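# Move the blue carton from wall shelf to desk

## Task

Remove the blue carton from the row of cartons on the wall shelf and set it down on the desk. The brown cartons must stay exactly where they were, neither moved nor rotated. The robot must not topple or finish leaning, or the task fails. The carton must rest on the desk by itself, not be held there by the robot. Finally, open the gripper and move the robot away.

## Robot and tools

Robot: TidyBot++, a mobile base 0.54 m long, 0.50 m wide and 0.38 m tall on four driven casters. It carries one seven-joint arm with a two-finger gripper. The shoulder sits 0.12 m ahead of the base centre and 0.68 m above the floor. The arm begins folded with the hand aimed down. In that pose the hand reaches up to 0.08 m past the base front, and the elbow is as high as 1.15 m. Cameras: base_camera and wrist_camera. The wrist camera looks along the hand.

Frames: the base frame has its origin on the floor below the base centre, with x forward, y to the left and z up. hand_pose is reported in this frame. It is the point midway between the finger pads. Its z axis runs out along the fingers, and the fingers close along its y axis. hand_pose may be wrong by 1-2 cm, so trust the images. The odometry frame is the base frame as it was at the start. base_odometry counts wheel rotation, so slipping shows up as travel. Heading is positive to the left, from -3.142 to 3.142. base_tilt is in degrees, with forward and right leans positive. Both carry a fixed bias of about 1 degree plus noise.

execute_actions: 'actions' holds either one action or none; an empty list just reports state and images. An action may contain 'base', 'joints' or both, plus optional 'speeds'. Its motions start together.
- base: exactly one key, and each is a relative offset from where the base last measured itself. translate_m is metres forward (+) or back, from -2 to 2. strafe_m is metres left (+) or right, from -2 to 2. rotate_rad is radians counter-clockwise (+) seen from above, from -6.3 to 6.3. A move needing over 8.667 s at its top speed is refused.
- joints: absolute targets, listed by name, for the single arm. joint_1_rad: any angle; it swings the whole arm about vertical, with positive clockwise from above, opposite to heading. joint_2_rad: shoulder, -2.249 to 2.249. joint_3_rad: any angle, rolls the upper arm. joint_4_rad: elbow, -2.579 to 2.579. joint_5_rad: any angle, rolls the forearm. joint_6_rad: wrist, -2.099 to 2.099. joint_7_rad: any angle, rolls the hand; with the hand down, positive is counter-clockwise from above, and at 1.57 the fingers open left/right. gripper_pos: 0 (open) to 1 (closed). The finger gap is about 85 x (1 - gripper_pos) mm. Done tolerances are 0.039 rad for joints 1-4, 0.056 rad for joints 5-7, and 0.03 for the gripper. 'Any angle' joints go the short way round, so turn them in steps under half a turn. Joints 1-4 move at up to 1.39 rad/s and joints 5-7 at up to 1.22 rad/s. No action may run longer than 15 s.
- speeds: caps top speed for this action only. translate_m and strafe_m take 0.05-0.5 m/s, and rotate_rad takes 0.1-1.57 rad/s. The maximum is the default.
- cameras: a list of 'base_camera', 'wrist_camera' or 'all'. If omitted, null or ['all'], you get every camera; [] gives none. The 'pictures' line names the images in order.
An unknown key or an out-of-range value rejects the whole call, and nothing moves. A target that is left out may still be pursued.

Arm geometry: with joint_1_rad=0, joint_3_rad=3.14 and joint_5_rad=0, the arm lies in the base's x-z plane. The segment angles from vertical, positive leaning forward, are: upper arm (0.42 m) = j2; forearm (0.31 m) = j2 - j4; hand (0.31 m to the hand point) = j2 - j4 - j6. The hand point's reach ahead of the shoulder is the sum of L*sin(angle). Its height above the shoulder is the sum of L*cos(angle). A downward-pointing hand reaches at most about 0.94 m high, and only near the base. Closed fingertips stick out about 20 mm past the hand point.

wait: seconds from 0 to 10. It commands nothing and returns state and images.
zoom_image: camera is base_camera or wrist_camera. region is [x0, y0, x1, y1] in pixels of that camera's latest full image, measured from the top-left, and at most 504x504.
finished_scene: pass the scene number. It ends the scene permanently, so call it only once the carton rests on the desk by itself and the robot has released it and backed off.

Reading results: base_status and joint_status report how each motion ended. 'done' for the base only means the wheels turned the commanded amount; a blocked base can still say done. 'off_target' means it stopped short and may still be pushing. After 'contact_stop' or 'time_out', the old target is dropped and the joint or base holds position. For the gripper at 1, 'done' means the hand is empty, and 'off_target' with a reading means it is gripping something. 'joint command not followed' plus 'cause:' means the arm targets were withheld, usually because of self-collision; joints then show 'not_followed' and may retry later. The gripper part still runs. on_its_own lists motions you did not command. motor_effort is a percentage of maximum, with the peak in brackets; it is noisy and biased. 'ARM HIT' means a hard collision with the base or the arm itself. MOTOR HOT appears from 60 °C. At 75 °C an OVER-TEMPERATURE FAULT occurs, the arm sinks, and unfinished keys read 'limit_stop_at_motor_heat'. Resend those targets.

Friction and load: joints may stop slightly short while still reporting done. To correct, send last command + (wanted - read) for each joint. The arm sags when carrying a load and is not compensated for it. While holding something, never command a joint to its current reading, or the arm may sink.

Avoid: driving the base while the arm is snagged on anything higher than about 0.8 m, which can tip the robot. Avoid pushing or pulling sideways with a raised hand, which can lift wheels. If the robot leans, retract the arm or back away. A torque sensor over its limit (104.5 N m for joints 1-4, 51.3 N m for joints 5-7; warnings at 56.7 and 29.4) freezes the arm and gripper for 10 s; the base keeps moving. Blocked joints push harder with every correction. A blocked base pushes hard until it times out. Don't let the carton drop or slam down. Don't brush or shift the brown cartons. Keep fingers clear of the floor and furniture. The robot holds its last command while you think, and a loose object may occasionally be nudged by something else.

Each tool is called after ">>>" as name(argument=value, ...) on one line, values as JSON.

## Session

>>> execute_actions(actions=[])

Scene clock: 0.00 s.
base_odometry: x=+0.000 y=+0.000 heading=+0.000 (m, m, rad; odometry frame)
base_tilt: forward=-0.1 right=-0.4 (deg)
base_status: not commanded
joint_positions: joint_1_rad=+0.043 joint_2_rad=-0.389 joint_3_rad=+3.085 joint_4_rad=-2.552 joint_5_rad=+0.041 joint_6_rad=-0.896 joint_7_rad=+1.582 gripper_pos=+0.000
joint_status: not commanded
motor_effort: joint_1_rad=+0 joint_2_rad=-2 joint_3_rad=+0 joint_4_rad=+19 joint_5_rad=+1 joint_6_rad=+1 joint_7_rad=+0 (%)
hand_pose: x=+0.2456 y=-0.0095 z=+0.5856 quat_wxyz=(+0.027, +0.999, +0.023, +0.041) (m; base frame)
pictures: base_camera, wrist_camera
Images, in order (width x height): base_camera 644x364, wrist_camera 644x476.

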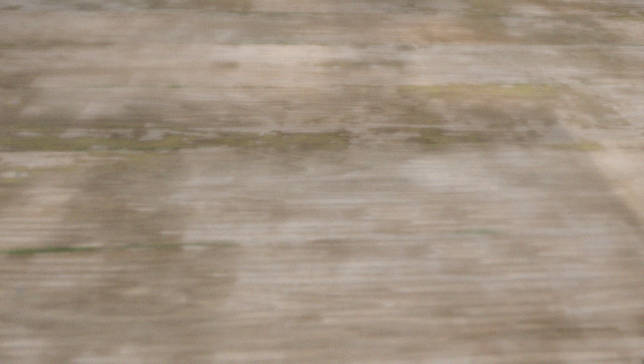

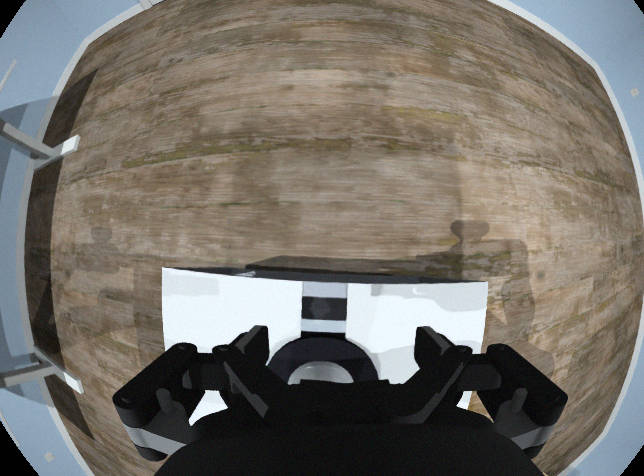

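>>> execute_actions(actions=[{"joints":{"joint_1_rad":0,"joint_3_rad":3.14,"joint_5_rad":0,"joint_6_rad":0.59}}])

Scene clock: 1.97 s.
base_odometry: x=+0.000 y=+0.000 heading=+0.000 (m, m, rad; odometry frame)
base_tilt: forward=-0.1 right=-0.4 (deg)
base_status: not commanded
joint_positions: joint_1_rad=+0.024 joint_2_rad=-0.389 joint_3_rad=+3.121 joint_4_rad=-2.551 joint_5_rad=+0.026 joint_6_rad=+0.587 joint_7_rad=+1.582 gripper_pos=+0.000
joint_status: all done
motor_effort: joint_1_rad=+0(1) joint_2_rad=-5(5) joint_3_rad=-1(0) joint_4_rad=+20(20) joint_5_rad=+0(2) joint_6_rad=+6(8) joint_7_rad=+1(0) (%)
hand_pose: x=+0.5315 y=+0.0058 z=+0.8949 quat_wxyz=(+0.011, +0.708, +0.018, +0.706) (m; base frame)
pictures: base_camera, wrist_camera
Images, in order (width x height): base_camera 644x364, wrist_camera 644x476.

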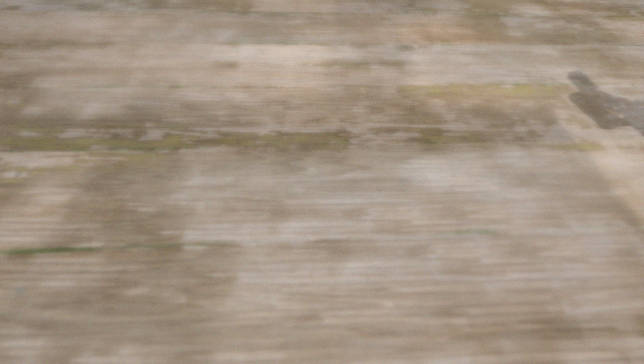

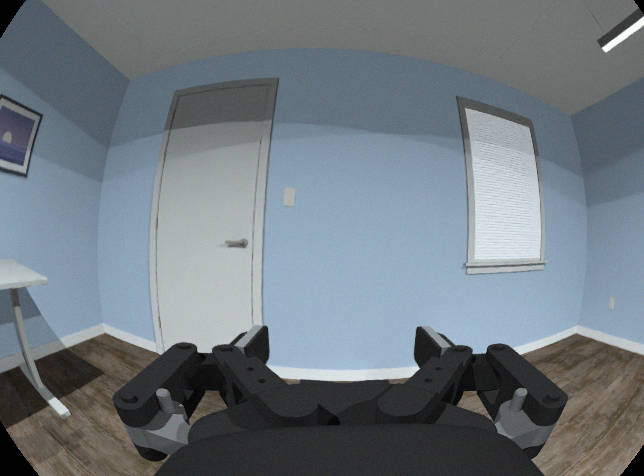

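>>> execute_actions(actions=[{"base":{"rotate_rad":2.0}}])

Scene clock: 4.80 s.
base_odometry: x=+0.000 y=+0.000 heading=+1.999 (m, m, rad; odometry frame)
base_tilt: forward=-0.1 right=-0.4 (deg)
base_status: done
joint_positions: joint_1_rad=+0.018 joint_2_rad=-0.389 joint_3_rad=+3.129 joint_4_rad=-2.551 joint_5_rad=+0.023 joint_6_rad=+0.587 joint_7_rad=+1.582 gripper_pos=+0.000
joint_status: not commanded
motor_effort: joint_1_rad=+0(1) joint_2_rad=-5(6) joint_3_rad=+0(1) joint_4_rad=+20(20) joint_5_rad=+0(1) joint_6_rad=+7(7) joint_7_rad=+1(0) (%)
hand_pose: x=+0.5316 y=+0.0037 z=+0.8950 quat_wxyz=(+0.010, +0.708, +0.014, +0.706) (m; base frame)
pictures: base_camera, wrist_camera
Images, in order (width x height): base_camera 644x364, wrist_camera 644x476.

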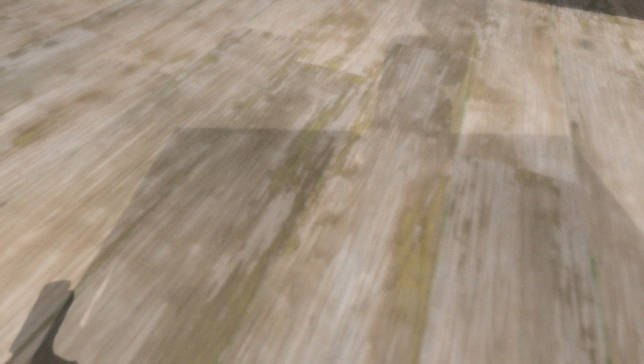

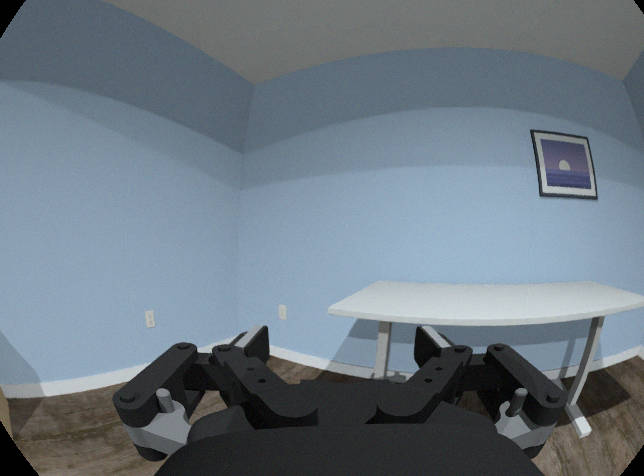

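>>> execute_actions(actions=[{"base":{"rotate_rad":1.1}}])

Scene clock: 6.87 s.
base_odometry: x=+0.000 y=+0.000 heading=+3.097 (m, m, rad; odometry frame)
base_tilt: forward=+0.0 right=-0.4 (deg)
base_status: done
joint_positions: joint_1_rad=+0.016 joint_2_rad=-0.389 joint_3_rad=+3.130 joint_4_rad=-2.551 joint_5_rad=+0.022 joint_6_rad=+0.587 joint_7_rad=+1.582 gripper_pos=+0.000
joint_status: not commanded
motor_effort: joint_1_rad=+0(1) joint_2_rad=-5(6) joint_3_rad=+0(1) joint_4_rad=+20(20) joint_5_rad=+1(1) joint_6_rad=+7(6) joint_7_rad=+0(1) (%)
hand_pose: x=+0.5316 y=+0.0042 z=+0.8950 quat_wxyz=(+0.009, +0.708, +0.015, +0.706) (m; base frame)
pictures: base_camera, wrist_camera
Images, in order (width x height): base_camera 644x364, wrist_camera 644x476.

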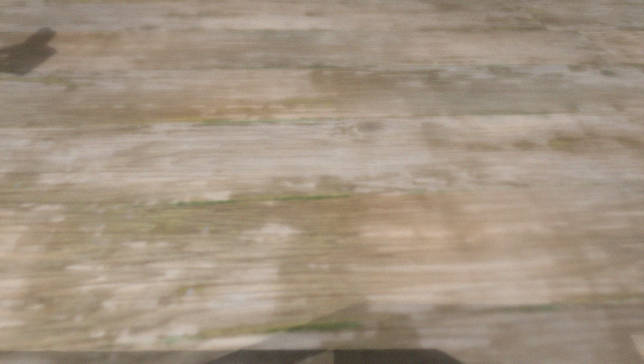

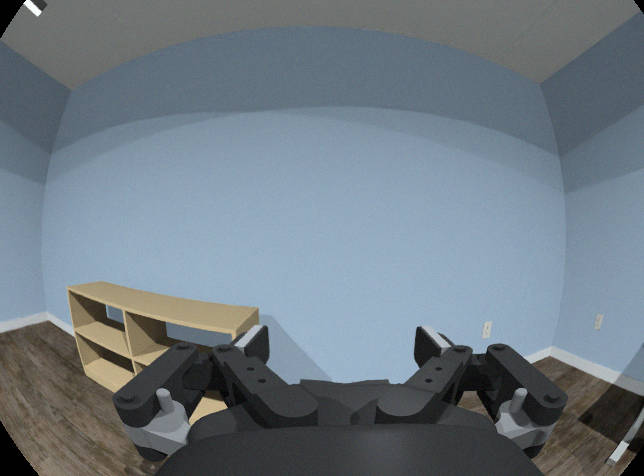

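>>> execute_actions(actions=[{"base":{"rotate_rad":1.61}}])

Scene clock: 9.37 s.
base_odometry: x=+0.000 y=+0.000 heading=-1.578 (m, m, rad; odometry frame)
base_tilt: forward=-0.1 right=-0.4 (deg)
base_status: done
joint_positions: joint_1_rad=+0.014 joint_2_rad=-0.389 joint_3_rad=+3.130 joint_4_rad=-2.551 joint_5_rad=+0.022 joint_6_rad=+0.587 joint_7_rad=+1.582 gripper_pos=+0.000
joint_status: not commanded
motor_effort: joint_1_rad=+0(1) joint_2_rad=-5(6) joint_3_rad=-1(1) joint_4_rad=+20(20) joint_5_rad=+1(0) joint_6_rad=+6(7) joint_7_rad=+0(0) (%)
hand_pose: x=+0.5316 y=+0.0045 z=+0.8951 quat_wxyz=(+0.009, +0.708, +0.015, +0.706) (m; base frame)
pictures: base_camera, wrist_camera
Images, in order (width x height): base_camera 644x364, wrist_camera 644x476.

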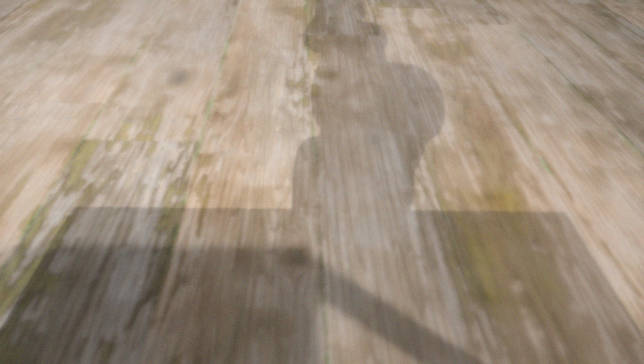

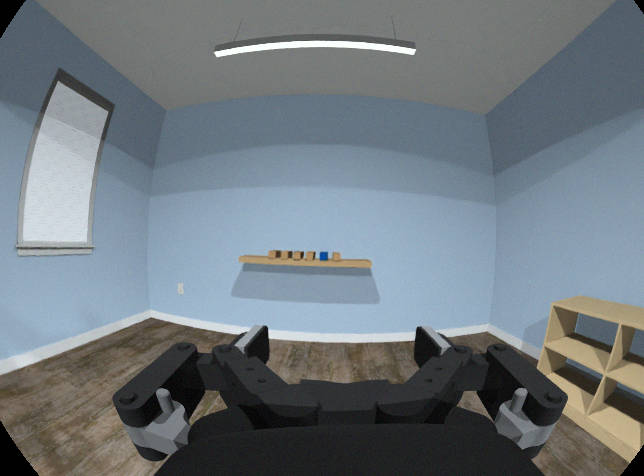

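>>> zoom_image(camera="wrist_camera", region=[220, 220, 400, 350])

Region (220, 220, 400, 350) of wrist_camera's 644x476 image, scaled by 2.800.

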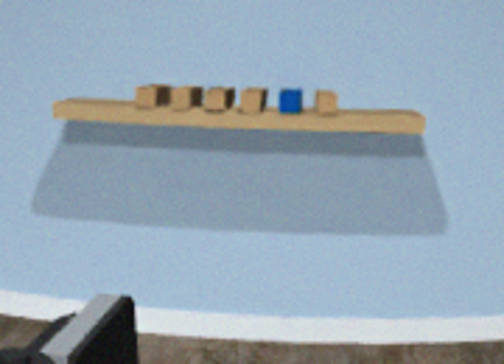

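>>> execute_actions(actions=[{"base":{"translate_m":1.1}}])

Scene clock: 13.37 s.
base_odometry: x=-0.006 y=-1.100 heading=-1.577 (m, m, rad; odometry frame)
base_tilt: forward=+0.0 right=-0.4 (deg)
base_status: done
joint_positions: joint_1_rad=+0.014 joint_2_rad=-0.390 joint_3_rad=+3.130 joint_4_rad=-2.551 joint_5_rad=+0.022 joint_6_rad=+0.587 joint_7_rad=+1.582 gripper_pos=+0.000
joint_status: not commanded
motor_effort: joint_1_rad=+0(1) joint_2_rad=-5(7) joint_3_rad=+0(1) joint_4_rad=+20(21) joint_5_rad=+0(1) joint_6_rad=+7(7) joint_7_rad=+1(0) (%)
hand_pose: x=+0.5315 y=+0.0045 z=+0.8951 quat_wxyz=(+0.009, +0.708, +0.015, +0.706) (m; base frame)
pictures: base_camera, wrist_camera
Images, in order (width x height): base_camera 644x364, wrist_camera 644x476.

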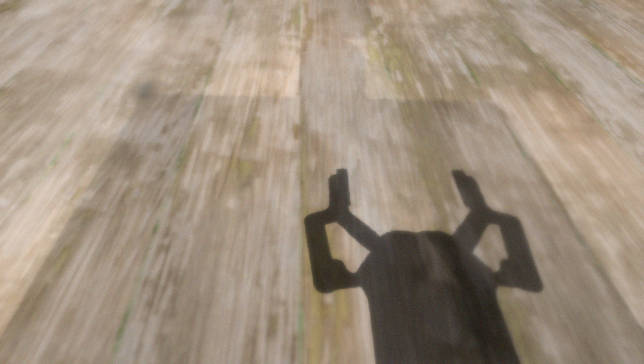

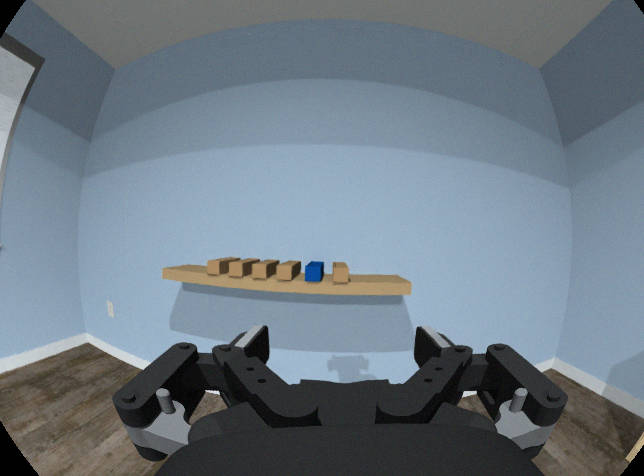

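>>> execute_actions(actions=[{"base":{"rotate_rad":0.03},"joints":{"joint_1_rad":-0.014,"joint_3_rad":3.15,"joint_5_rad":-0.022,"joint_7_rad":1.56}}], cameras=[])

>>> execute_actions(actions=[{"base":{"translate_m":0.5}}])

Scene clock: 14.47 s.
base_odometry: x=-0.006 y=-1.100 heading=-1.547 (m, m, rad; odometry frame)
base_tilt: forward=-0.1 right=-0.4 (deg)
base_status: done
joint_positions: joint_1_rad=+0.003 joint_2_rad=-0.390 joint_3_rad=+3.137 joint_4_rad=-2.551 joint_5_rad=+0.004 joint_6_rad=+0.587 joint_7_rad=+1.582 gripper_pos=+0.000
joint_status: all done
motor_effort: joint_1_rad=+0(1) joint_2_rad=-5(6) joint_3_rad=+0(0) joint_4_rad=+20(20) joint_5_rad=+2(1) joint_6_rad=+7(7) joint_7_rad=+0(0) (%)
hand_pose: x=+0.5316 y=+0.0032 z=+0.8952 quat_wxyz=(+0.004, +0.708, +0.007, +0.706) (m; base frame)
pictures: none
No camera images: the call's "cameras" was empty. Leave "cameras" out to get every camera's image.

Scene clock: 16.83 s.
base_odometry: x=+0.007 y=-1.600 heading=-1.546 (m, m, rad; odometry frame)
base_tilt: forward=-0.1 right=-0.4 (deg)
base_status: done
joint_positions: joint_1_rad=+0.003 joint_2_rad=-0.388 joint_3_rad=+3.137 joint_4_rad=-2.551 joint_5_rad=+0.003 joint_6_rad=+0.587 joint_7_rad=+1.582 gripper_pos=+0.000
joint_status: not commanded
motor_effort: joint_1_rad=+0(1) joint_2_rad=-5(8) joint_3_rad=+0(0) joint_4_rad=+20(22) joint_5_rad=+0(0) joint_6_rad=+6(7) joint_7_rad=+0(0) (%)
hand_pose: x=+0.5319 y=+0.0031 z=+0.8946 quat_wxyz=(+0.004, +0.709, +0.007, +0.706) (m; base frame)
pictures: base_camera, wrist_camera
Images, in order (width x height): base_camera 644x364, wrist_camera 644x476.

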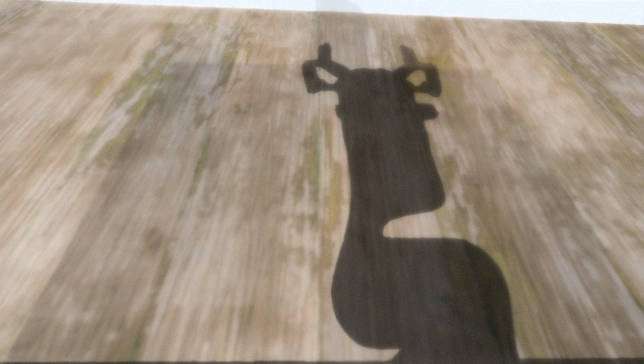

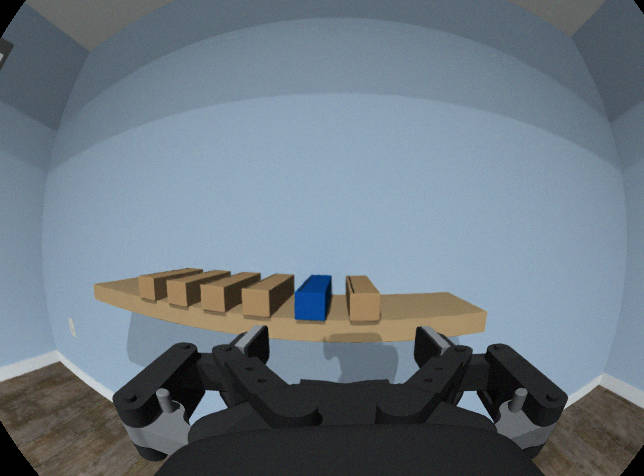

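>>> zoom_image(camera="wrist_camera", region=[230, 230, 430, 370])

>>> zoom_image(camera="base_camera", region=[140, 0, 644, 120])

Region (230, 230, 430, 370) of wrist_camera's 644x476 image, scaled by 2.520; it fills the top 353 rows of this view, and the rest is white.

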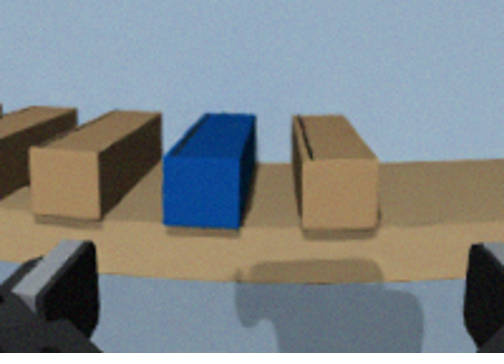

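Region (140, 0, 644, 120) of base_camera's 644x364 image, scaled by 1.000; it fills the top 120 rows of this view, and the rest is white.

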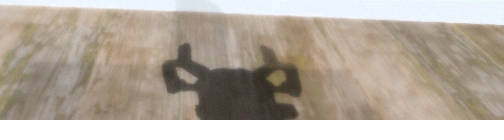

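>>> execute_actions(actions=[{"base":{"rotate_rad":-0.04},"joints":{"joint_2_rad":0.1385,"joint_4_rad":-1.09,"joint_6_rad":-1.477}}], cameras=[])

>>> execute_actions(actions=[{"base":{"strafe_m":0.1}}])

Scene clock: 23.40 s.
base_odometry: x=+0.007 y=-1.600 heading=-1.586 (m, m, rad; odometry frame)
base_tilt: forward=-0.1 right=-0.4 (deg)
base_status: done
joint_positions: joint_1_rad=+0.002 joint_2_rad=+0.116 joint_3_rad=+3.139 joint_4_rad=-1.100 joint_5_rad=+0.002 joint_6_rad=-1.457 joint_7_rad=+1.582 gripper_pos=+0.000
joint_status: all done
motor_effort: joint_1_rad=+0(1) joint_2_rad=-21(23) joint_3_rad=-1(1) joint_4_rad=+18(22) joint_5_rad=+0(0) joint_6_rad=+3(7) joint_7_rad=+0(0) (%)
hand_pose: x=+0.6030 y=+0.0006 z=+0.9315 quat_wxyz=(+0.002, +0.973, +0.005, +0.233) (m; base frame)
pictures: none
No camera images: the call's "cameras" was empty. Leave "cameras" out to get every camera's image.

Scene clock: 24.67 s.
base_odometry: x=+0.107 y=-1.602 heading=-1.586 (m, m, rad; odometry frame)
base_tilt: forward=-0.1 right=-0.4 (deg)
base_status: done
joint_positions: joint_1_rad=-0.005 joint_2_rad=+0.117 joint_3_rad=+3.140 joint_4_rad=-1.099 joint_5_rad=+0.000 joint_6_rad=-1.457 joint_7_rad=+1.582 gripper_pos=+0.000
joint_status: not commanded
motor_effort: joint_1_rad=+1(2) joint_2_rad=-21(23) joint_3_rad=+0(2) joint_4_rad=+19(19) joint_5_rad=+1(0) joint_6_rad=+3(2) joint_7_rad=+0(0) (%)
hand_pose: x=+0.6034 y=+0.0045 z=+0.9309 quat_wxyz=(+0.000, +0.973, +0.008, +0.232) (m; base frame)
pictures: base_camera, wrist_camera
Images, in order (width x height): base_camera 644x364, wrist_camera 644x476.

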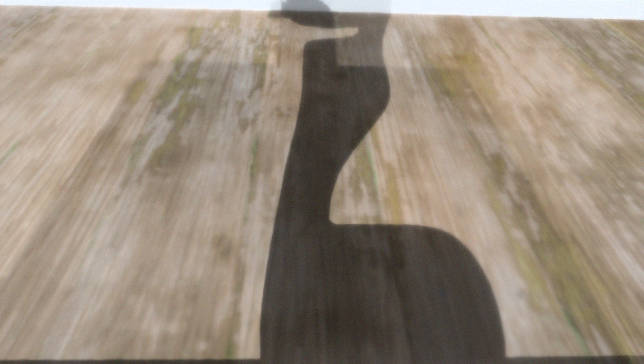

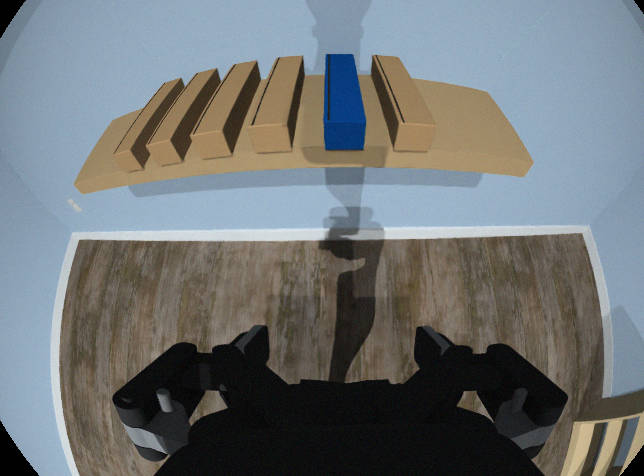

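>>> execute_actions(actions=[{"base":{"translate_m":0.3}}])

Scene clock: 26.70 s.
base_odometry: x=+0.103 y=-1.902 heading=-1.585 (m, m, rad; odometry frame)
base_tilt: forward=-0.1 right=-0.3 (deg)
base_status: done
joint_positions: joint_1_rad=-0.005 joint_2_rad=+0.135 joint_3_rad=+3.140 joint_4_rad=-1.098 joint_5_rad=-0.001 joint_6_rad=-1.459 joint_7_rad=+1.582 gripper_pos=+0.000
joint_status: not commanded
motor_effort: joint_1_rad=+0(1) joint_2_rad=-21(25) joint_3_rad=+0(1) joint_4_rad=+18(20) joint_5_rad=+1(1) joint_6_rad=+2(3) joint_7_rad=+0(0) (%)
hand_pose: x=+0.6075 y=+0.0046 z=+0.9228 quat_wxyz=(+0.000, +0.975, +0.008, +0.223) (m; base frame)
pictures: base_camera, wrist_camera
Images, in order (width x height): base_camera 644x364, wrist_camera 644x476.

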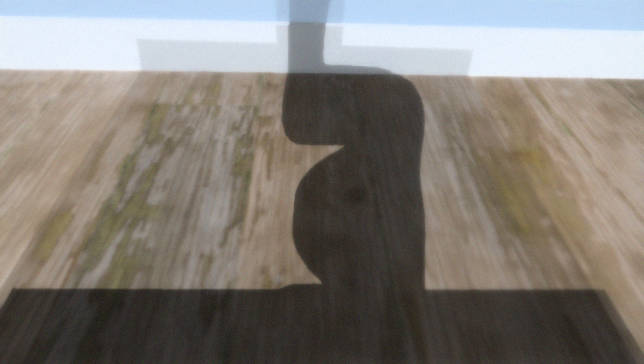

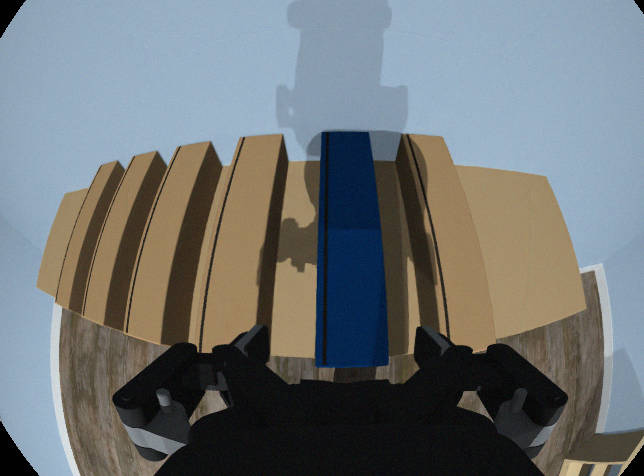

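>>> execute_actions(actions=[{"base":{"rotate_rad":-0.022}}], cameras=[])

>>> execute_actions(actions=[{"base":{"translate_m":0.115}}])

Scene clock: 27.77 s.
base_odometry: x=+0.103 y=-1.902 heading=-1.606 (m, m, rad; odometry frame)
base_tilt: forward=+0.0 right=-0.4 (deg)
base_status: done
joint_positions: joint_1_rad=-0.006 joint_2_rad=+0.135 joint_3_rad=+3.143 joint_4_rad=-1.098 joint_5_rad=-0.002 joint_6_rad=-1.459 joint_7_rad=+1.582 gripper_pos=+0.000
joint_status: not commanded
motor_effort: joint_1_rad=+0(4) joint_2_rad=-22(23) joint_3_rad=-1(2) joint_4_rad=+18(19) joint_5_rad=+1(2) joint_6_rad=+3(3) joint_7_rad=+1(1) (%)
hand_pose: x=+0.6075 y=+0.0047 z=+0.9228 quat_wxyz=(+0.000, +0.975, +0.008, +0.223) (m; base frame)
pictures: none
No camera images: the call's "cameras" was empty. Leave "cameras" out to get every camera's image.

Scene clock: 29.10 s.
base_odometry: x=+0.099 y=-2.018 heading=-1.607 (m, m, rad; odometry frame)
base_tilt: forward=-0.1 right=-0.4 (deg)
base_status: done
joint_positions: joint_1_rad=-0.006 joint_2_rad=+0.141 joint_3_rad=+3.143 joint_4_rad=-1.097 joint_5_rad=-0.002 joint_6_rad=-1.460 joint_7_rad=+1.582 gripper_pos=+0.000
joint_status: not commanded
motor_effort: joint_1_rad=+0(2) joint_2_rad=-23(26) joint_3_rad=+0(1) joint_4_rad=+19(19) joint_5_rad=+0(0) joint_6_rad=+2(3) joint_7_rad=+0(1) (%)
hand_pose: x=+0.6089 y=+0.0047 z=+0.9199 quat_wxyz=(+0.000, +0.975, +0.008, +0.220) (m; base frame)
pictures: base_camera, wrist_camera
Images, in order (width x height): base_camera 644x364, wrist_camera 644x476.

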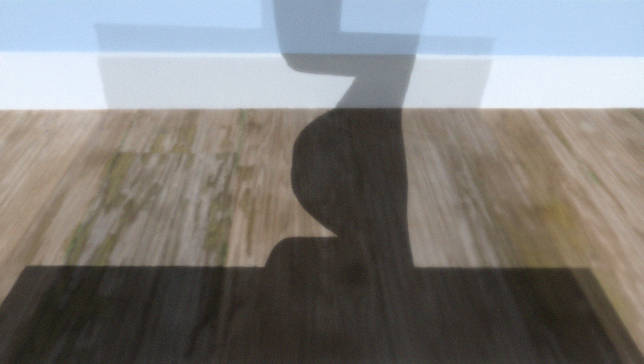

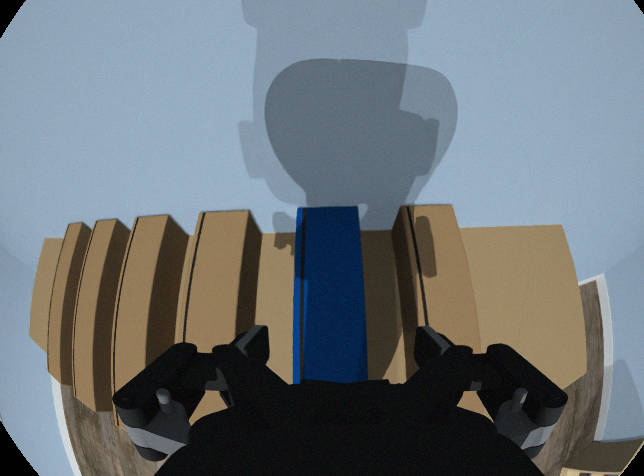

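>>> execute_actions(actions=[{"joints":{"joint_1_rad":-0.03,"joint_2_rad":0.105,"joint_4_rad":-1.282,"joint_6_rad":-1.30}}], cameras=["wrist_camera"])

Scene clock: 30.57 s.
base_odometry: x=+0.099 y=-2.018 heading=-1.607 (m, m, rad; odometry frame)
base_tilt: forward=+0.0 right=-0.4 (deg)
base_status: not commanded
joint_positions: joint_1_rad=-0.007 joint_2_rad=+0.128 joint_3_rad=+3.143 joint_4_rad=-1.275 joint_5_rad=-0.002 joint_6_rad=-1.322 joint_7_rad=+1.582 gripper_pos=+0.000
joint_status: all done
motor_effort: joint_1_rad=+0(0) joint_2_rad=-22(24) joint_3_rad=-1(0) joint_4_rad=+19(20) joint_5_rad=+2(1) joint_6_rad=+2(2) joint_7_rad=+1(1) (%)
hand_pose: x=+0.6087 y=+0.0049 z=+0.8668 quat_wxyz=(-0.001, +0.978, +0.008, +0.207) (m; base frame)
pictures: wrist_camera
Images, in order (width x height): wrist_camera 644x476.

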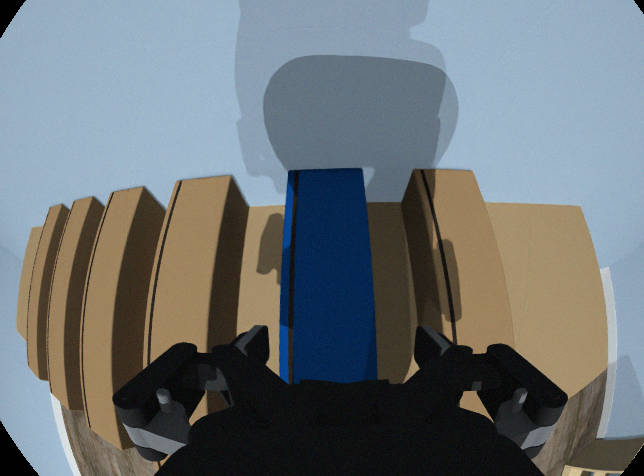

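>>> execute_actions(actions=[{"base":{"strafe_m":0.008},"joints":{"joint_1_rad":-0.008},"speeds":{"strafe_m":0.05}}], cameras=["wrist_camera"])

Scene clock: 31.53 s.
base_odometry: x=+0.107 y=-2.018 heading=-1.608 (m, m, rad; odometry frame)
base_tilt: forward=-0.1 right=-0.4 (deg)
base_status: done
joint_positions: joint_1_rad=-0.007 joint_2_rad=+0.127 joint_3_rad=+3.143 joint_4_rad=-1.275 joint_5_rad=-0.003 joint_6_rad=-1.322 joint_7_rad=+1.582 gripper_pos=+0.000
joint_status: all done
motor_effort: joint_1_rad=+0(2) joint_2_rad=-22(23) joint_3_rad=+0(3) joint_4_rad=+19(19) joint_5_rad=+2(1) joint_6_rad=+2(2) joint_7_rad=+0(1) (%)
hand_pose: x=+0.6084 y=+0.0049 z=+0.8676 quat_wxyz=(-0.001, +0.978, +0.008, +0.208) (m; base frame)
pictures: wrist_camera
Images, in order (width x height): wrist_camera 644x476.

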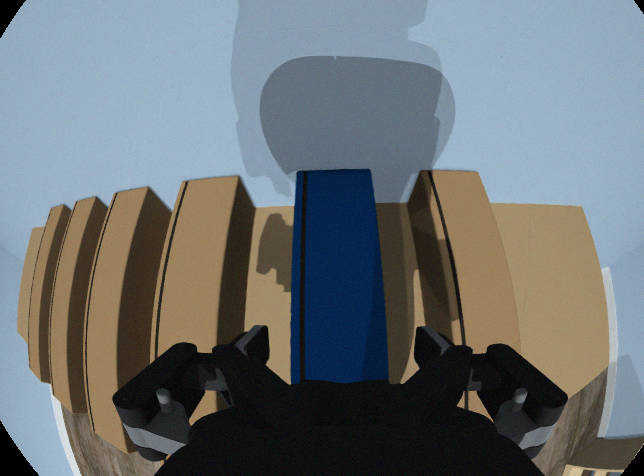

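>>> execute_actions(actions=[{"joints":{"joint_2_rad":0.10,"joint_4_rad":-1.40,"joint_6_rad":-1.187}}], cameras=["wrist_camera"])

Scene clock: 32.83 s.
base_odometry: x=+0.107 y=-2.018 heading=-1.608 (m, m, rad; odometry frame)
base_tilt: forward=-0.1 right=-0.4 (deg)
base_status: not commanded
joint_positions: joint_1_rad=-0.007 joint_2_rad=+0.119 joint_3_rad=+3.143 joint_4_rad=-1.394 joint_5_rad=-0.003 joint_6_rad=-1.209 joint_7_rad=+1.582 gripper_pos=+0.000
joint_status: all done
motor_effort: joint_1_rad=+0(1) joint_2_rad=-22(24) joint_3_rad=-1(1) joint_4_rad=+19(20) joint_5_rad=+1(1) joint_6_rad=+2(3) joint_7_rad=+1(1) (%)
hand_pose: x=+0.6095 y=+0.0048 z=+0.8331 quat_wxyz=(-0.001, +0.978, +0.008, +0.208) (m; base frame)
pictures: wrist_camera
Images, in order (width x height): wrist_camera 644x476.

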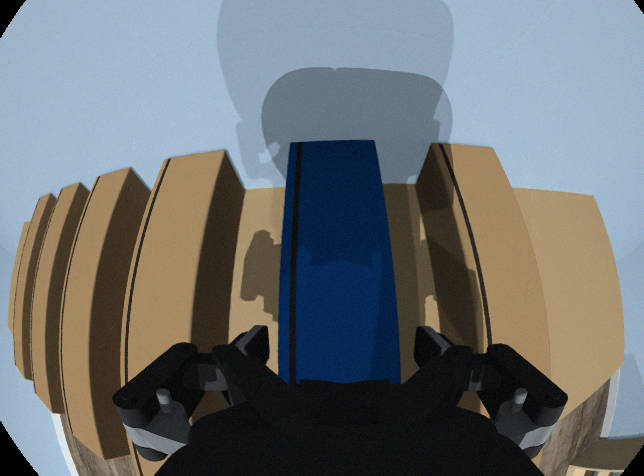

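>>> execute_actions(actions=[{"joints":{"joint_2_rad":0.098,"joint_4_rad":-1.505,"joint_6_rad":-1.085}}], cameras=["wrist_camera"])

Scene clock: 34.20 s.
base_odometry: x=+0.107 y=-2.018 heading=-1.608 (m, m, rad; odometry frame)
base_tilt: forward=-0.1 right=-0.4 (deg)
base_status: not commanded
joint_positions: joint_1_rad=-0.007 joint_2_rad=+0.106 joint_3_rad=+3.143 joint_4_rad=-1.491 joint_5_rad=-0.003 joint_6_rad=-1.104 joint_7_rad=+1.582 gripper_pos=+0.000
joint_status: all done
motor_effort: joint_1_rad=+0(2) joint_2_rad=-21(23) joint_3_rad=-1(1) joint_4_rad=+18(20) joint_5_rad=+1(2) joint_6_rad=+2(2) joint_7_rad=+1(0) (%)
hand_pose: x=+0.6107 y=+0.0048 z=+0.8106 quat_wxyz=(-0.001, +0.976, +0.008, +0.219) (m; base frame)
pictures: wrist_camera
Images, in order (width x height): wrist_camera 644x476.

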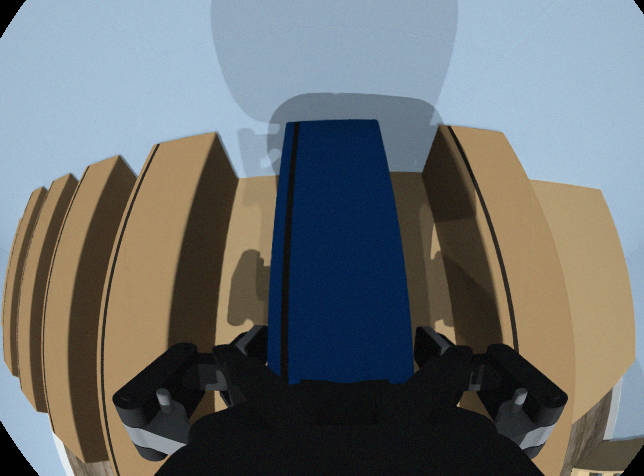

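>>> execute_actions(actions=[{"joints":{"gripper_pos":1.0}}], cameras=["wrist_camera"])

Scene clock: 35.53 s.
base_odometry: x=+0.107 y=-2.018 heading=-1.608 (m, m, rad; odometry frame)
base_tilt: forward=+0.0 right=-0.4 (deg)
base_status: not commanded
joint_positions: joint_1_rad=-0.007 joint_2_rad=+0.089 joint_3_rad=+3.143 joint_4_rad=-1.486 joint_5_rad=-0.004 joint_6_rad=-1.100 joint_7_rad=+1.582 gripper_pos=+0.338
joint_status: gripper_pos off_target (ended at +0.338, target +1.000)
motor_effort: joint_1_rad=+0(2) joint_2_rad=-18(21) joint_3_rad=+0(1) joint_4_rad=+17(18) joint_5_rad=+2(3) joint_6_rad=+2(3) joint_7_rad=+1(0) (%)
hand_pose: x=+0.6110 y=+0.0051 z=+0.8216 quat_wxyz=(-0.001, +0.973, +0.008, +0.231) (m; base frame)
pictures: wrist_camera
Images, in order (width x height): wrist_camera 644x476.

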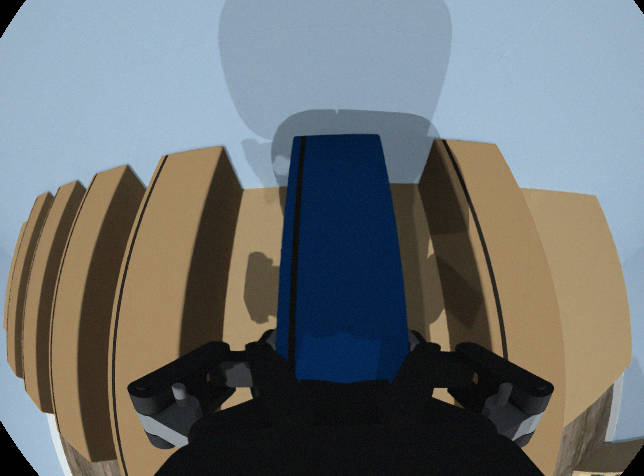

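>>> execute_actions(actions=[{"joints":{"joint_2_rad":0.11,"joint_4_rad":-1.12,"joint_6_rad":-1.46}}], cameras=["wrist_camera"])

Scene clock: 37.23 s.
base_odometry: x=+0.107 y=-2.018 heading=-1.608 (m, m, rad; odometry frame)
base_tilt: forward=-0.1 right=-0.4 (deg)
base_status: not commanded
joint_positions: joint_1_rad=-0.007 joint_2_rad=+0.098 joint_3_rad=+3.143 joint_4_rad=-1.130 joint_5_rad=-0.004 joint_6_rad=-1.440 joint_7_rad=+1.582 gripper_pos=+0.338
joint_status: all done
motor_effort: joint_1_rad=+0(0) joint_2_rad=-21(24) joint_3_rad=+0(0) joint_4_rad=+19(22) joint_5_rad=+1(2) joint_6_rad=+3(4) joint_7_rad=+0(0) (%)
hand_pose: x=+0.5982 y=+0.0052 z=+0.9292 quat_wxyz=(-0.001, +0.972, +0.008, +0.235) (m; base frame)
pictures: wrist_camera
Images, in order (width x height): wrist_camera 644x476.

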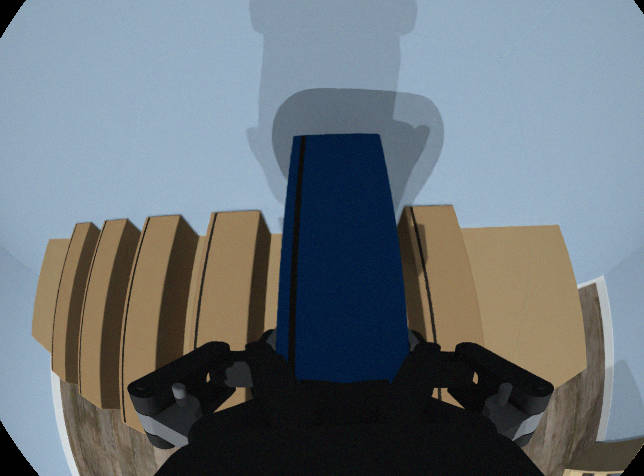

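>>> execute_actions(actions=[{"base":{"translate_m":-0.6}}], cameras=["wrist_camera"])

>>> execute_actions(actions=[{"base":{"translate_m":-2.0},"joints":{"joint_1_rad":3.10}}])

Scene clock: 40.17 s.
base_odometry: x=+0.129 y=-1.418 heading=-1.608 (m, m, rad; odometry frame)
base_tilt: forward=-0.1 right=-0.4 (deg)
base_status: done
joint_positions: joint_1_rad=-0.007 joint_2_rad=+0.105 joint_3_rad=+3.143 joint_4_rad=-1.129 joint_5_rad=-0.004 joint_6_rad=-1.443 joint_7_rad=+1.582 gripper_pos=+0.338
joint_status: not commanded
motor_effort: joint_1_rad=+0(1) joint_2_rad=-21(25) joint_3_rad=+0(2) joint_4_rad=+19(21) joint_5_rad=+0(0) joint_6_rad=+3(3) joint_7_rad=+1(0) (%)
hand_pose: x=+0.5992 y=+0.0052 z=+0.9258 quat_wxyz=(-0.001, +0.973, +0.008, +0.230) (m; base frame)
pictures: wrist_camera
Images, in order (width x height): wrist_camera 644x476.

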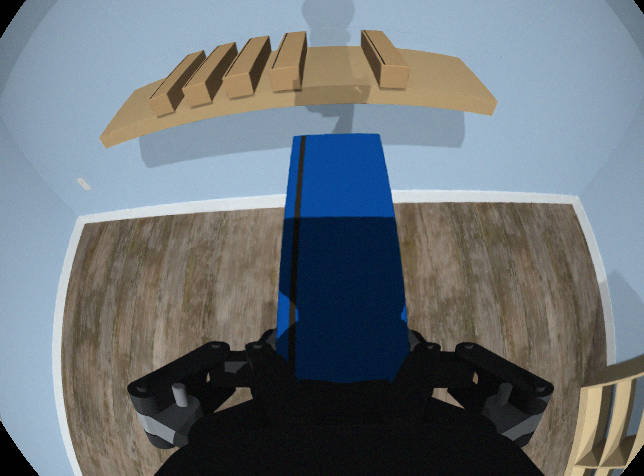

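Scene clock: 45.53 s.
base_odometry: x=+0.203 y=+0.581 heading=-1.608 (m, m, rad; odometry frame)
base_tilt: forward=-0.1 right=-0.4 (deg)
base_status: done
joint_positions: joint_1_rad=+3.081 joint_2_rad=+0.110 joint_3_rad=+3.143 joint_4_rad=-1.129 joint_5_rad=-0.004 joint_6_rad=-1.443 joint_7_rad=+1.582 gripper_pos=+0.338
joint_status: all done
motor_effort: joint_1_rad=+0(2) joint_2_rad=-22(25) joint_3_rad=-1(1) joint_4_rad=+19(20) joint_5_rad=+0(2) joint_6_rad=+2(3) joint_7_rad=+0(0) (%)
hand_pose: x=-0.3614 y=-0.0309 z=+0.9237 quat_wxyz=(+0.228, +0.034, -0.973, +0.008) (m; base frame)
pictures: base_camera, wrist_camera
Images, in order (width x height): base_camera 644x364, wrist_camera 644x476.

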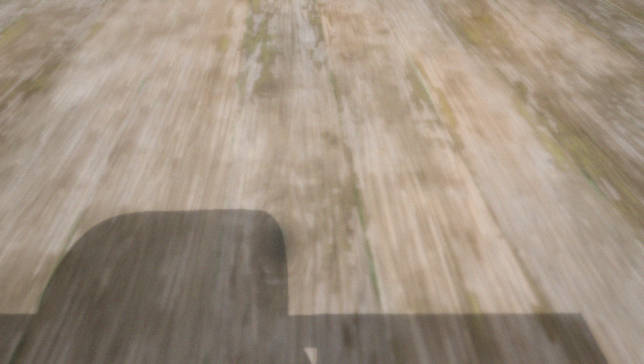

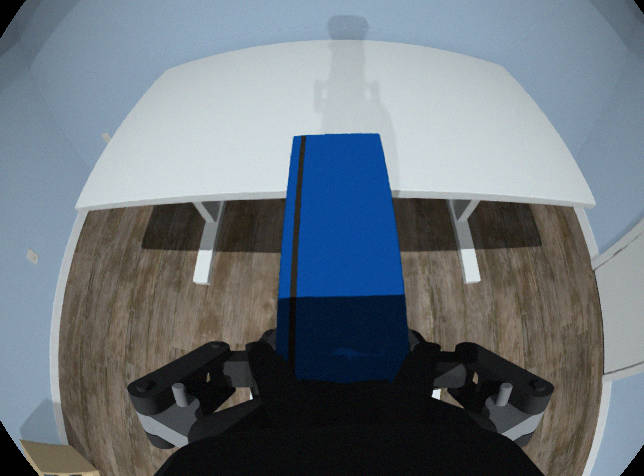

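>>> execute_actions(actions=[{"base":{"translate_m":-0.5},"joints":{"joint_2_rad":0.10,"joint_4_rad":-1.38,"joint_6_rad":-1.18}}], cameras=["wrist_camera"])

Scene clock: 48.20 s.
base_odometry: x=+0.222 y=+1.081 heading=-1.608 (m, m, rad; odometry frame)
base_tilt: forward=-0.1 right=-0.4 (deg)
base_status: done
joint_positions: joint_1_rad=+3.081 joint_2_rad=+0.108 joint_3_rad=+3.143 joint_4_rad=-1.376 joint_5_rad=-0.004 joint_6_rad=-1.198 joint_7_rad=+1.582 gripper_pos=+0.338
joint_status: all done
motor_effort: joint_1_rad=+0(1) joint_2_rad=-22(26) joint_3_rad=+0(0) joint_4_rad=+20(20) joint_5_rad=+1(0) joint_6_rad=+3(2) joint_7_rad=+0(0) (%)
hand_pose: x=-0.3767 y=-0.0317 z=+0.8484 quat_wxyz=(+0.228, +0.033, -0.973, +0.008) (m; base frame)
pictures: wrist_camera
Images, in order (width x height): wrist_camera 644x476.

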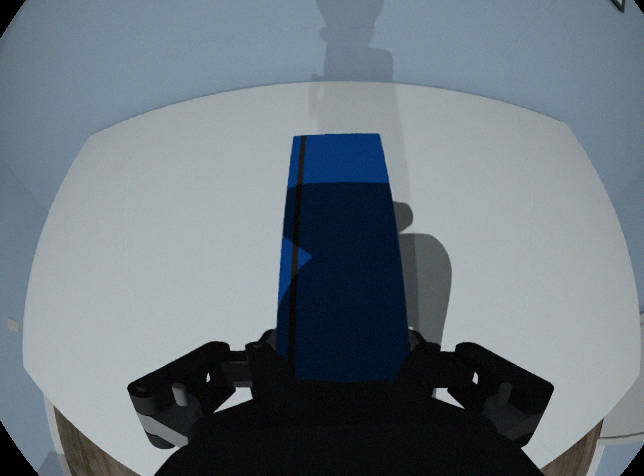

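>>> execute_actions(actions=[{"joints":{"joint_4_rad":-1.565,"joint_6_rad":-0.99}}], cameras=["wrist_camera"])

Scene clock: 51.03 s.
base_odometry: x=+0.222 y=+1.081 heading=-1.608 (m, m, rad; odometry frame)
base_tilt: forward=-0.1 right=-0.4 (deg)
base_status: not commanded
joint_positions: joint_1_rad=+3.081 joint_2_rad=+0.108 joint_3_rad=+3.143 joint_4_rad=-1.561 joint_5_rad=-0.004 joint_6_rad=-1.013 joint_7_rad=+1.582 gripper_pos=+0.338
joint_status: all done
motor_effort: joint_1_rad=+0(0) joint_2_rad=-23(24) joint_3_rad=+0(1) joint_4_rad=+20(21) joint_5_rad=+0(1) joint_6_rad=+3(4) joint_7_rad=+1(0) (%)
hand_pose: x=-0.3764 y=-0.0315 z=+0.7903 quat_wxyz=(+0.228, +0.033, -0.973, +0.007) (m; base frame)
pictures: wrist_camera
Images, in order (width x height): wrist_camera 644x476.

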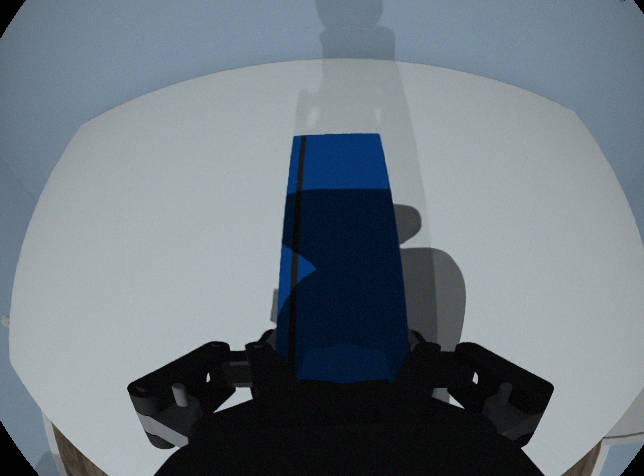

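>>> execute_actions(actions=[{"joints":{"joint_4_rad":-1.645,"joint_6_rad":-0.91}}], cameras=["wrist_camera"])

Scene clock: 52.17 s.
base_odometry: x=+0.222 y=+1.081 heading=-1.608 (m, m, rad; odometry frame)
base_tilt: forward=-0.1 right=-0.4 (deg)
base_status: not commanded
joint_positions: joint_1_rad=+3.081 joint_2_rad=+0.108 joint_3_rad=+3.143 joint_4_rad=-1.642 joint_5_rad=-0.004 joint_6_rad=-0.934 joint_7_rad=+1.582 gripper_pos=+0.338
joint_status: all done
motor_effort: joint_1_rad=+0(0) joint_2_rad=-23(23) joint_3_rad=-1(1) joint_4_rad=+20(21) joint_5_rad=+1(1) joint_6_rad=+3(3) joint_7_rad=+0(1) (%)
hand_pose: x=-0.3723 y=-0.0312 z=+0.7647 quat_wxyz=(+0.227, +0.033, -0.973, +0.007) (m; base frame)
pictures: wrist_camera
Images, in order (width x height): wrist_camera 644x476.

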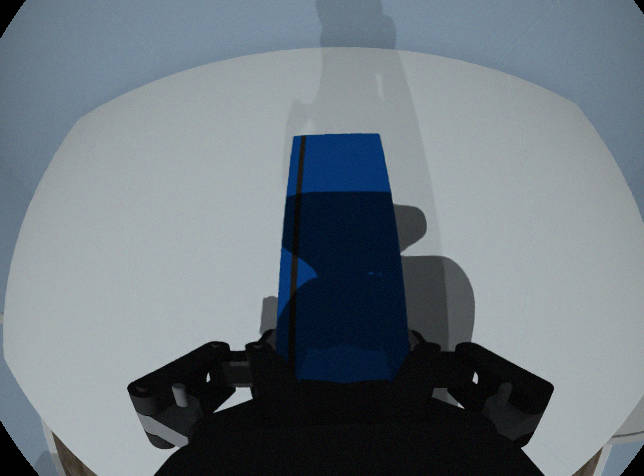

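>>> execute_actions(actions=[{"joints":{"joint_4_rad":-1.71,"joint_6_rad":-0.842}}], cameras=["wrist_camera"])

Scene clock: 53.13 s.
base_odometry: x=+0.222 y=+1.081 heading=-1.608 (m, m, rad; odometry frame)
base_tilt: forward=-0.2 right=-0.4 (deg)
base_status: not commanded
joint_positions: joint_1_rad=+3.081 joint_2_rad=+0.108 joint_3_rad=+3.143 joint_4_rad=-1.707 joint_5_rad=-0.004 joint_6_rad=-0.865 joint_7_rad=+1.582 gripper_pos=+0.338
joint_status: all done
motor_effort: joint_1_rad=+0(0) joint_2_rad=-22(23) joint_3_rad=+0(1) joint_4_rad=+20(21) joint_5_rad=+1(1) joint_6_rad=+3(3) joint_7_rad=+0(1) (%)
hand_pose: x=-0.3691 y=-0.0310 z=+0.7454 quat_wxyz=(+0.228, +0.033, -0.973, +0.007) (m; base frame)
pictures: wrist_camera
Images, in order (width x height): wrist_camera 644x476.

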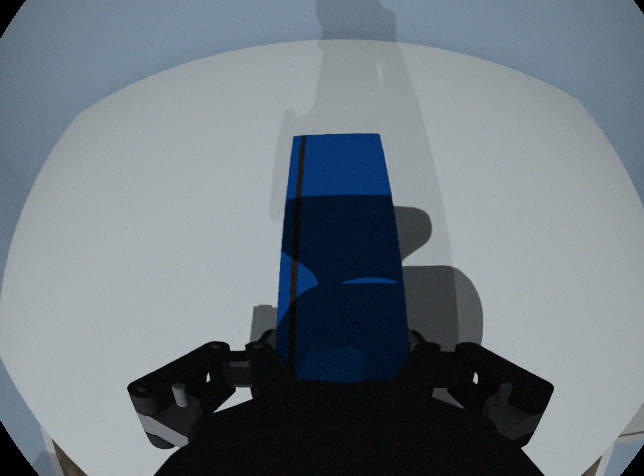

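>>> execute_actions(actions=[{"joints":{"joint_4_rad":-1.775,"joint_6_rad":-0.775}}], cameras=["wrist_camera"])

Scene clock: 54.30 s.
base_odometry: x=+0.222 y=+1.081 heading=-1.608 (m, m, rad; odometry frame)
base_tilt: forward=-0.1 right=-0.4 (deg)
base_status: not commanded
joint_positions: joint_1_rad=+3.081 joint_2_rad=+0.088 joint_3_rad=+3.143 joint_4_rad=-1.750 joint_5_rad=-0.004 joint_6_rad=-0.801 joint_7_rad=+1.582 gripper_pos=+0.338
joint_status: all done
motor_effort: joint_1_rad=+0(0) joint_2_rad=-16(22) joint_3_rad=+1(1) joint_4_rad=+16(20) joint_5_rad=+1(0) joint_6_rad=+4(5) joint_7_rad=+0(0) (%)
hand_pose: x=-0.3702 y=-0.0310 z=+0.7448 quat_wxyz=(+0.248, +0.032, -0.968, +0.008) (m; base frame)
pictures: wrist_camera
Images, in order (width x height): wrist_camera 644x476.

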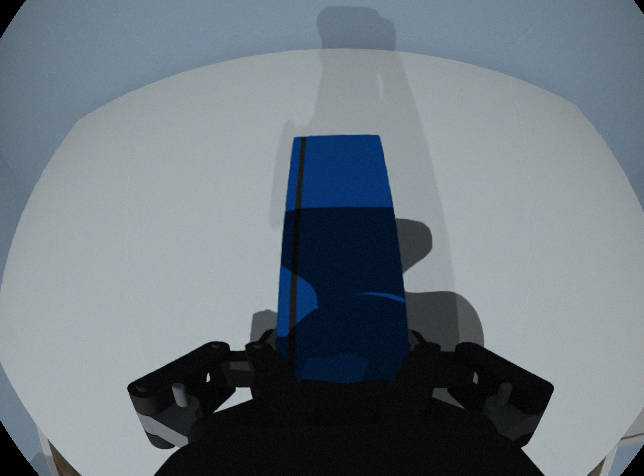

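>>> execute_actions(actions=[{"joints":{"joint_4_rad":-1.735,"joint_6_rad":-0.865}}], cameras=[])

>>> execute_actions(actions=[{"joints":{"gripper_pos":0}}], cameras=["wrist_camera"])

Scene clock: 55.23 s.
base_odometry: x=+0.222 y=+1.081 heading=-1.608 (m, m, rad; odometry frame)
base_tilt: forward=-0.1 right=-0.3 (deg)
base_status: not commanded
joint_positions: joint_1_rad=+3.081 joint_2_rad=+0.094 joint_3_rad=+3.143 joint_4_rad=-1.739 joint_5_rad=-0.004 joint_6_rad=-0.844 joint_7_rad=+1.582 gripper_pos=+0.338
joint_status: all done
motor_effort: joint_1_rad=+0(0) joint_2_rad=-21(22) joint_3_rad=+0(1) joint_4_rad=+19(19) joint_5_rad=+0(1) joint_6_rad=+3(5) joint_7_rad=+0(0) (%)
hand_pose: x=-0.3628 y=-0.0306 z=+0.7412 quat_wxyz=(+0.231, +0.033, -0.972, +0.007) (m; base frame)
pictures: none
No camera images: the call's "cameras" was empty. Leave "cameras" out to get every camera's image.

Scene clock: 56.33 s.
base_odometry: x=+0.222 y=+1.081 heading=-1.608 (m, m, rad; odometry frame)
base_tilt: forward=-0.1 right=-0.4 (deg)
base_status: not commanded
joint_positions: joint_1_rad=+3.081 joint_2_rad=+0.094 joint_3_rad=+3.143 joint_4_rad=-1.738 joint_5_rad=-0.004 joint_6_rad=-0.844 joint_7_rad=+1.582 gripper_pos=+0.000
joint_status: all done
motor_effort: joint_1_rad=+0(0) joint_2_rad=-22(22) joint_3_rad=+0(0) joint_4_rad=+19(20) joint_5_rad=+0(0) joint_6_rad=+3(3) joint_7_rad=+0(0) (%)
hand_pose: x=-0.3630 y=-0.0306 z=+0.7415 quat_wxyz=(+0.231, +0.033, -0.972, +0.007) (m; base frame)
pictures: wrist_camera
Images, in order (width x height): wrist_camera 644x476.

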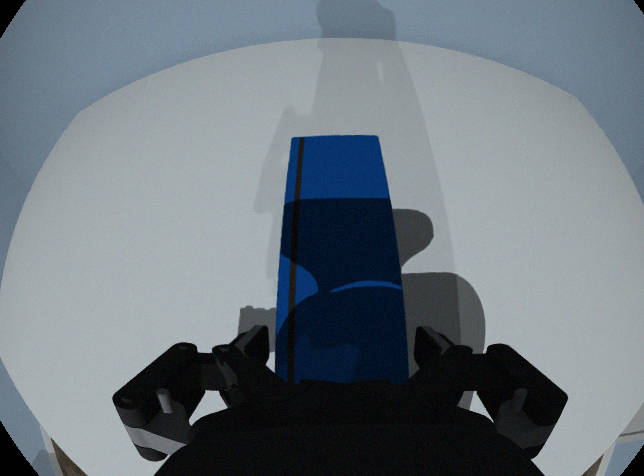

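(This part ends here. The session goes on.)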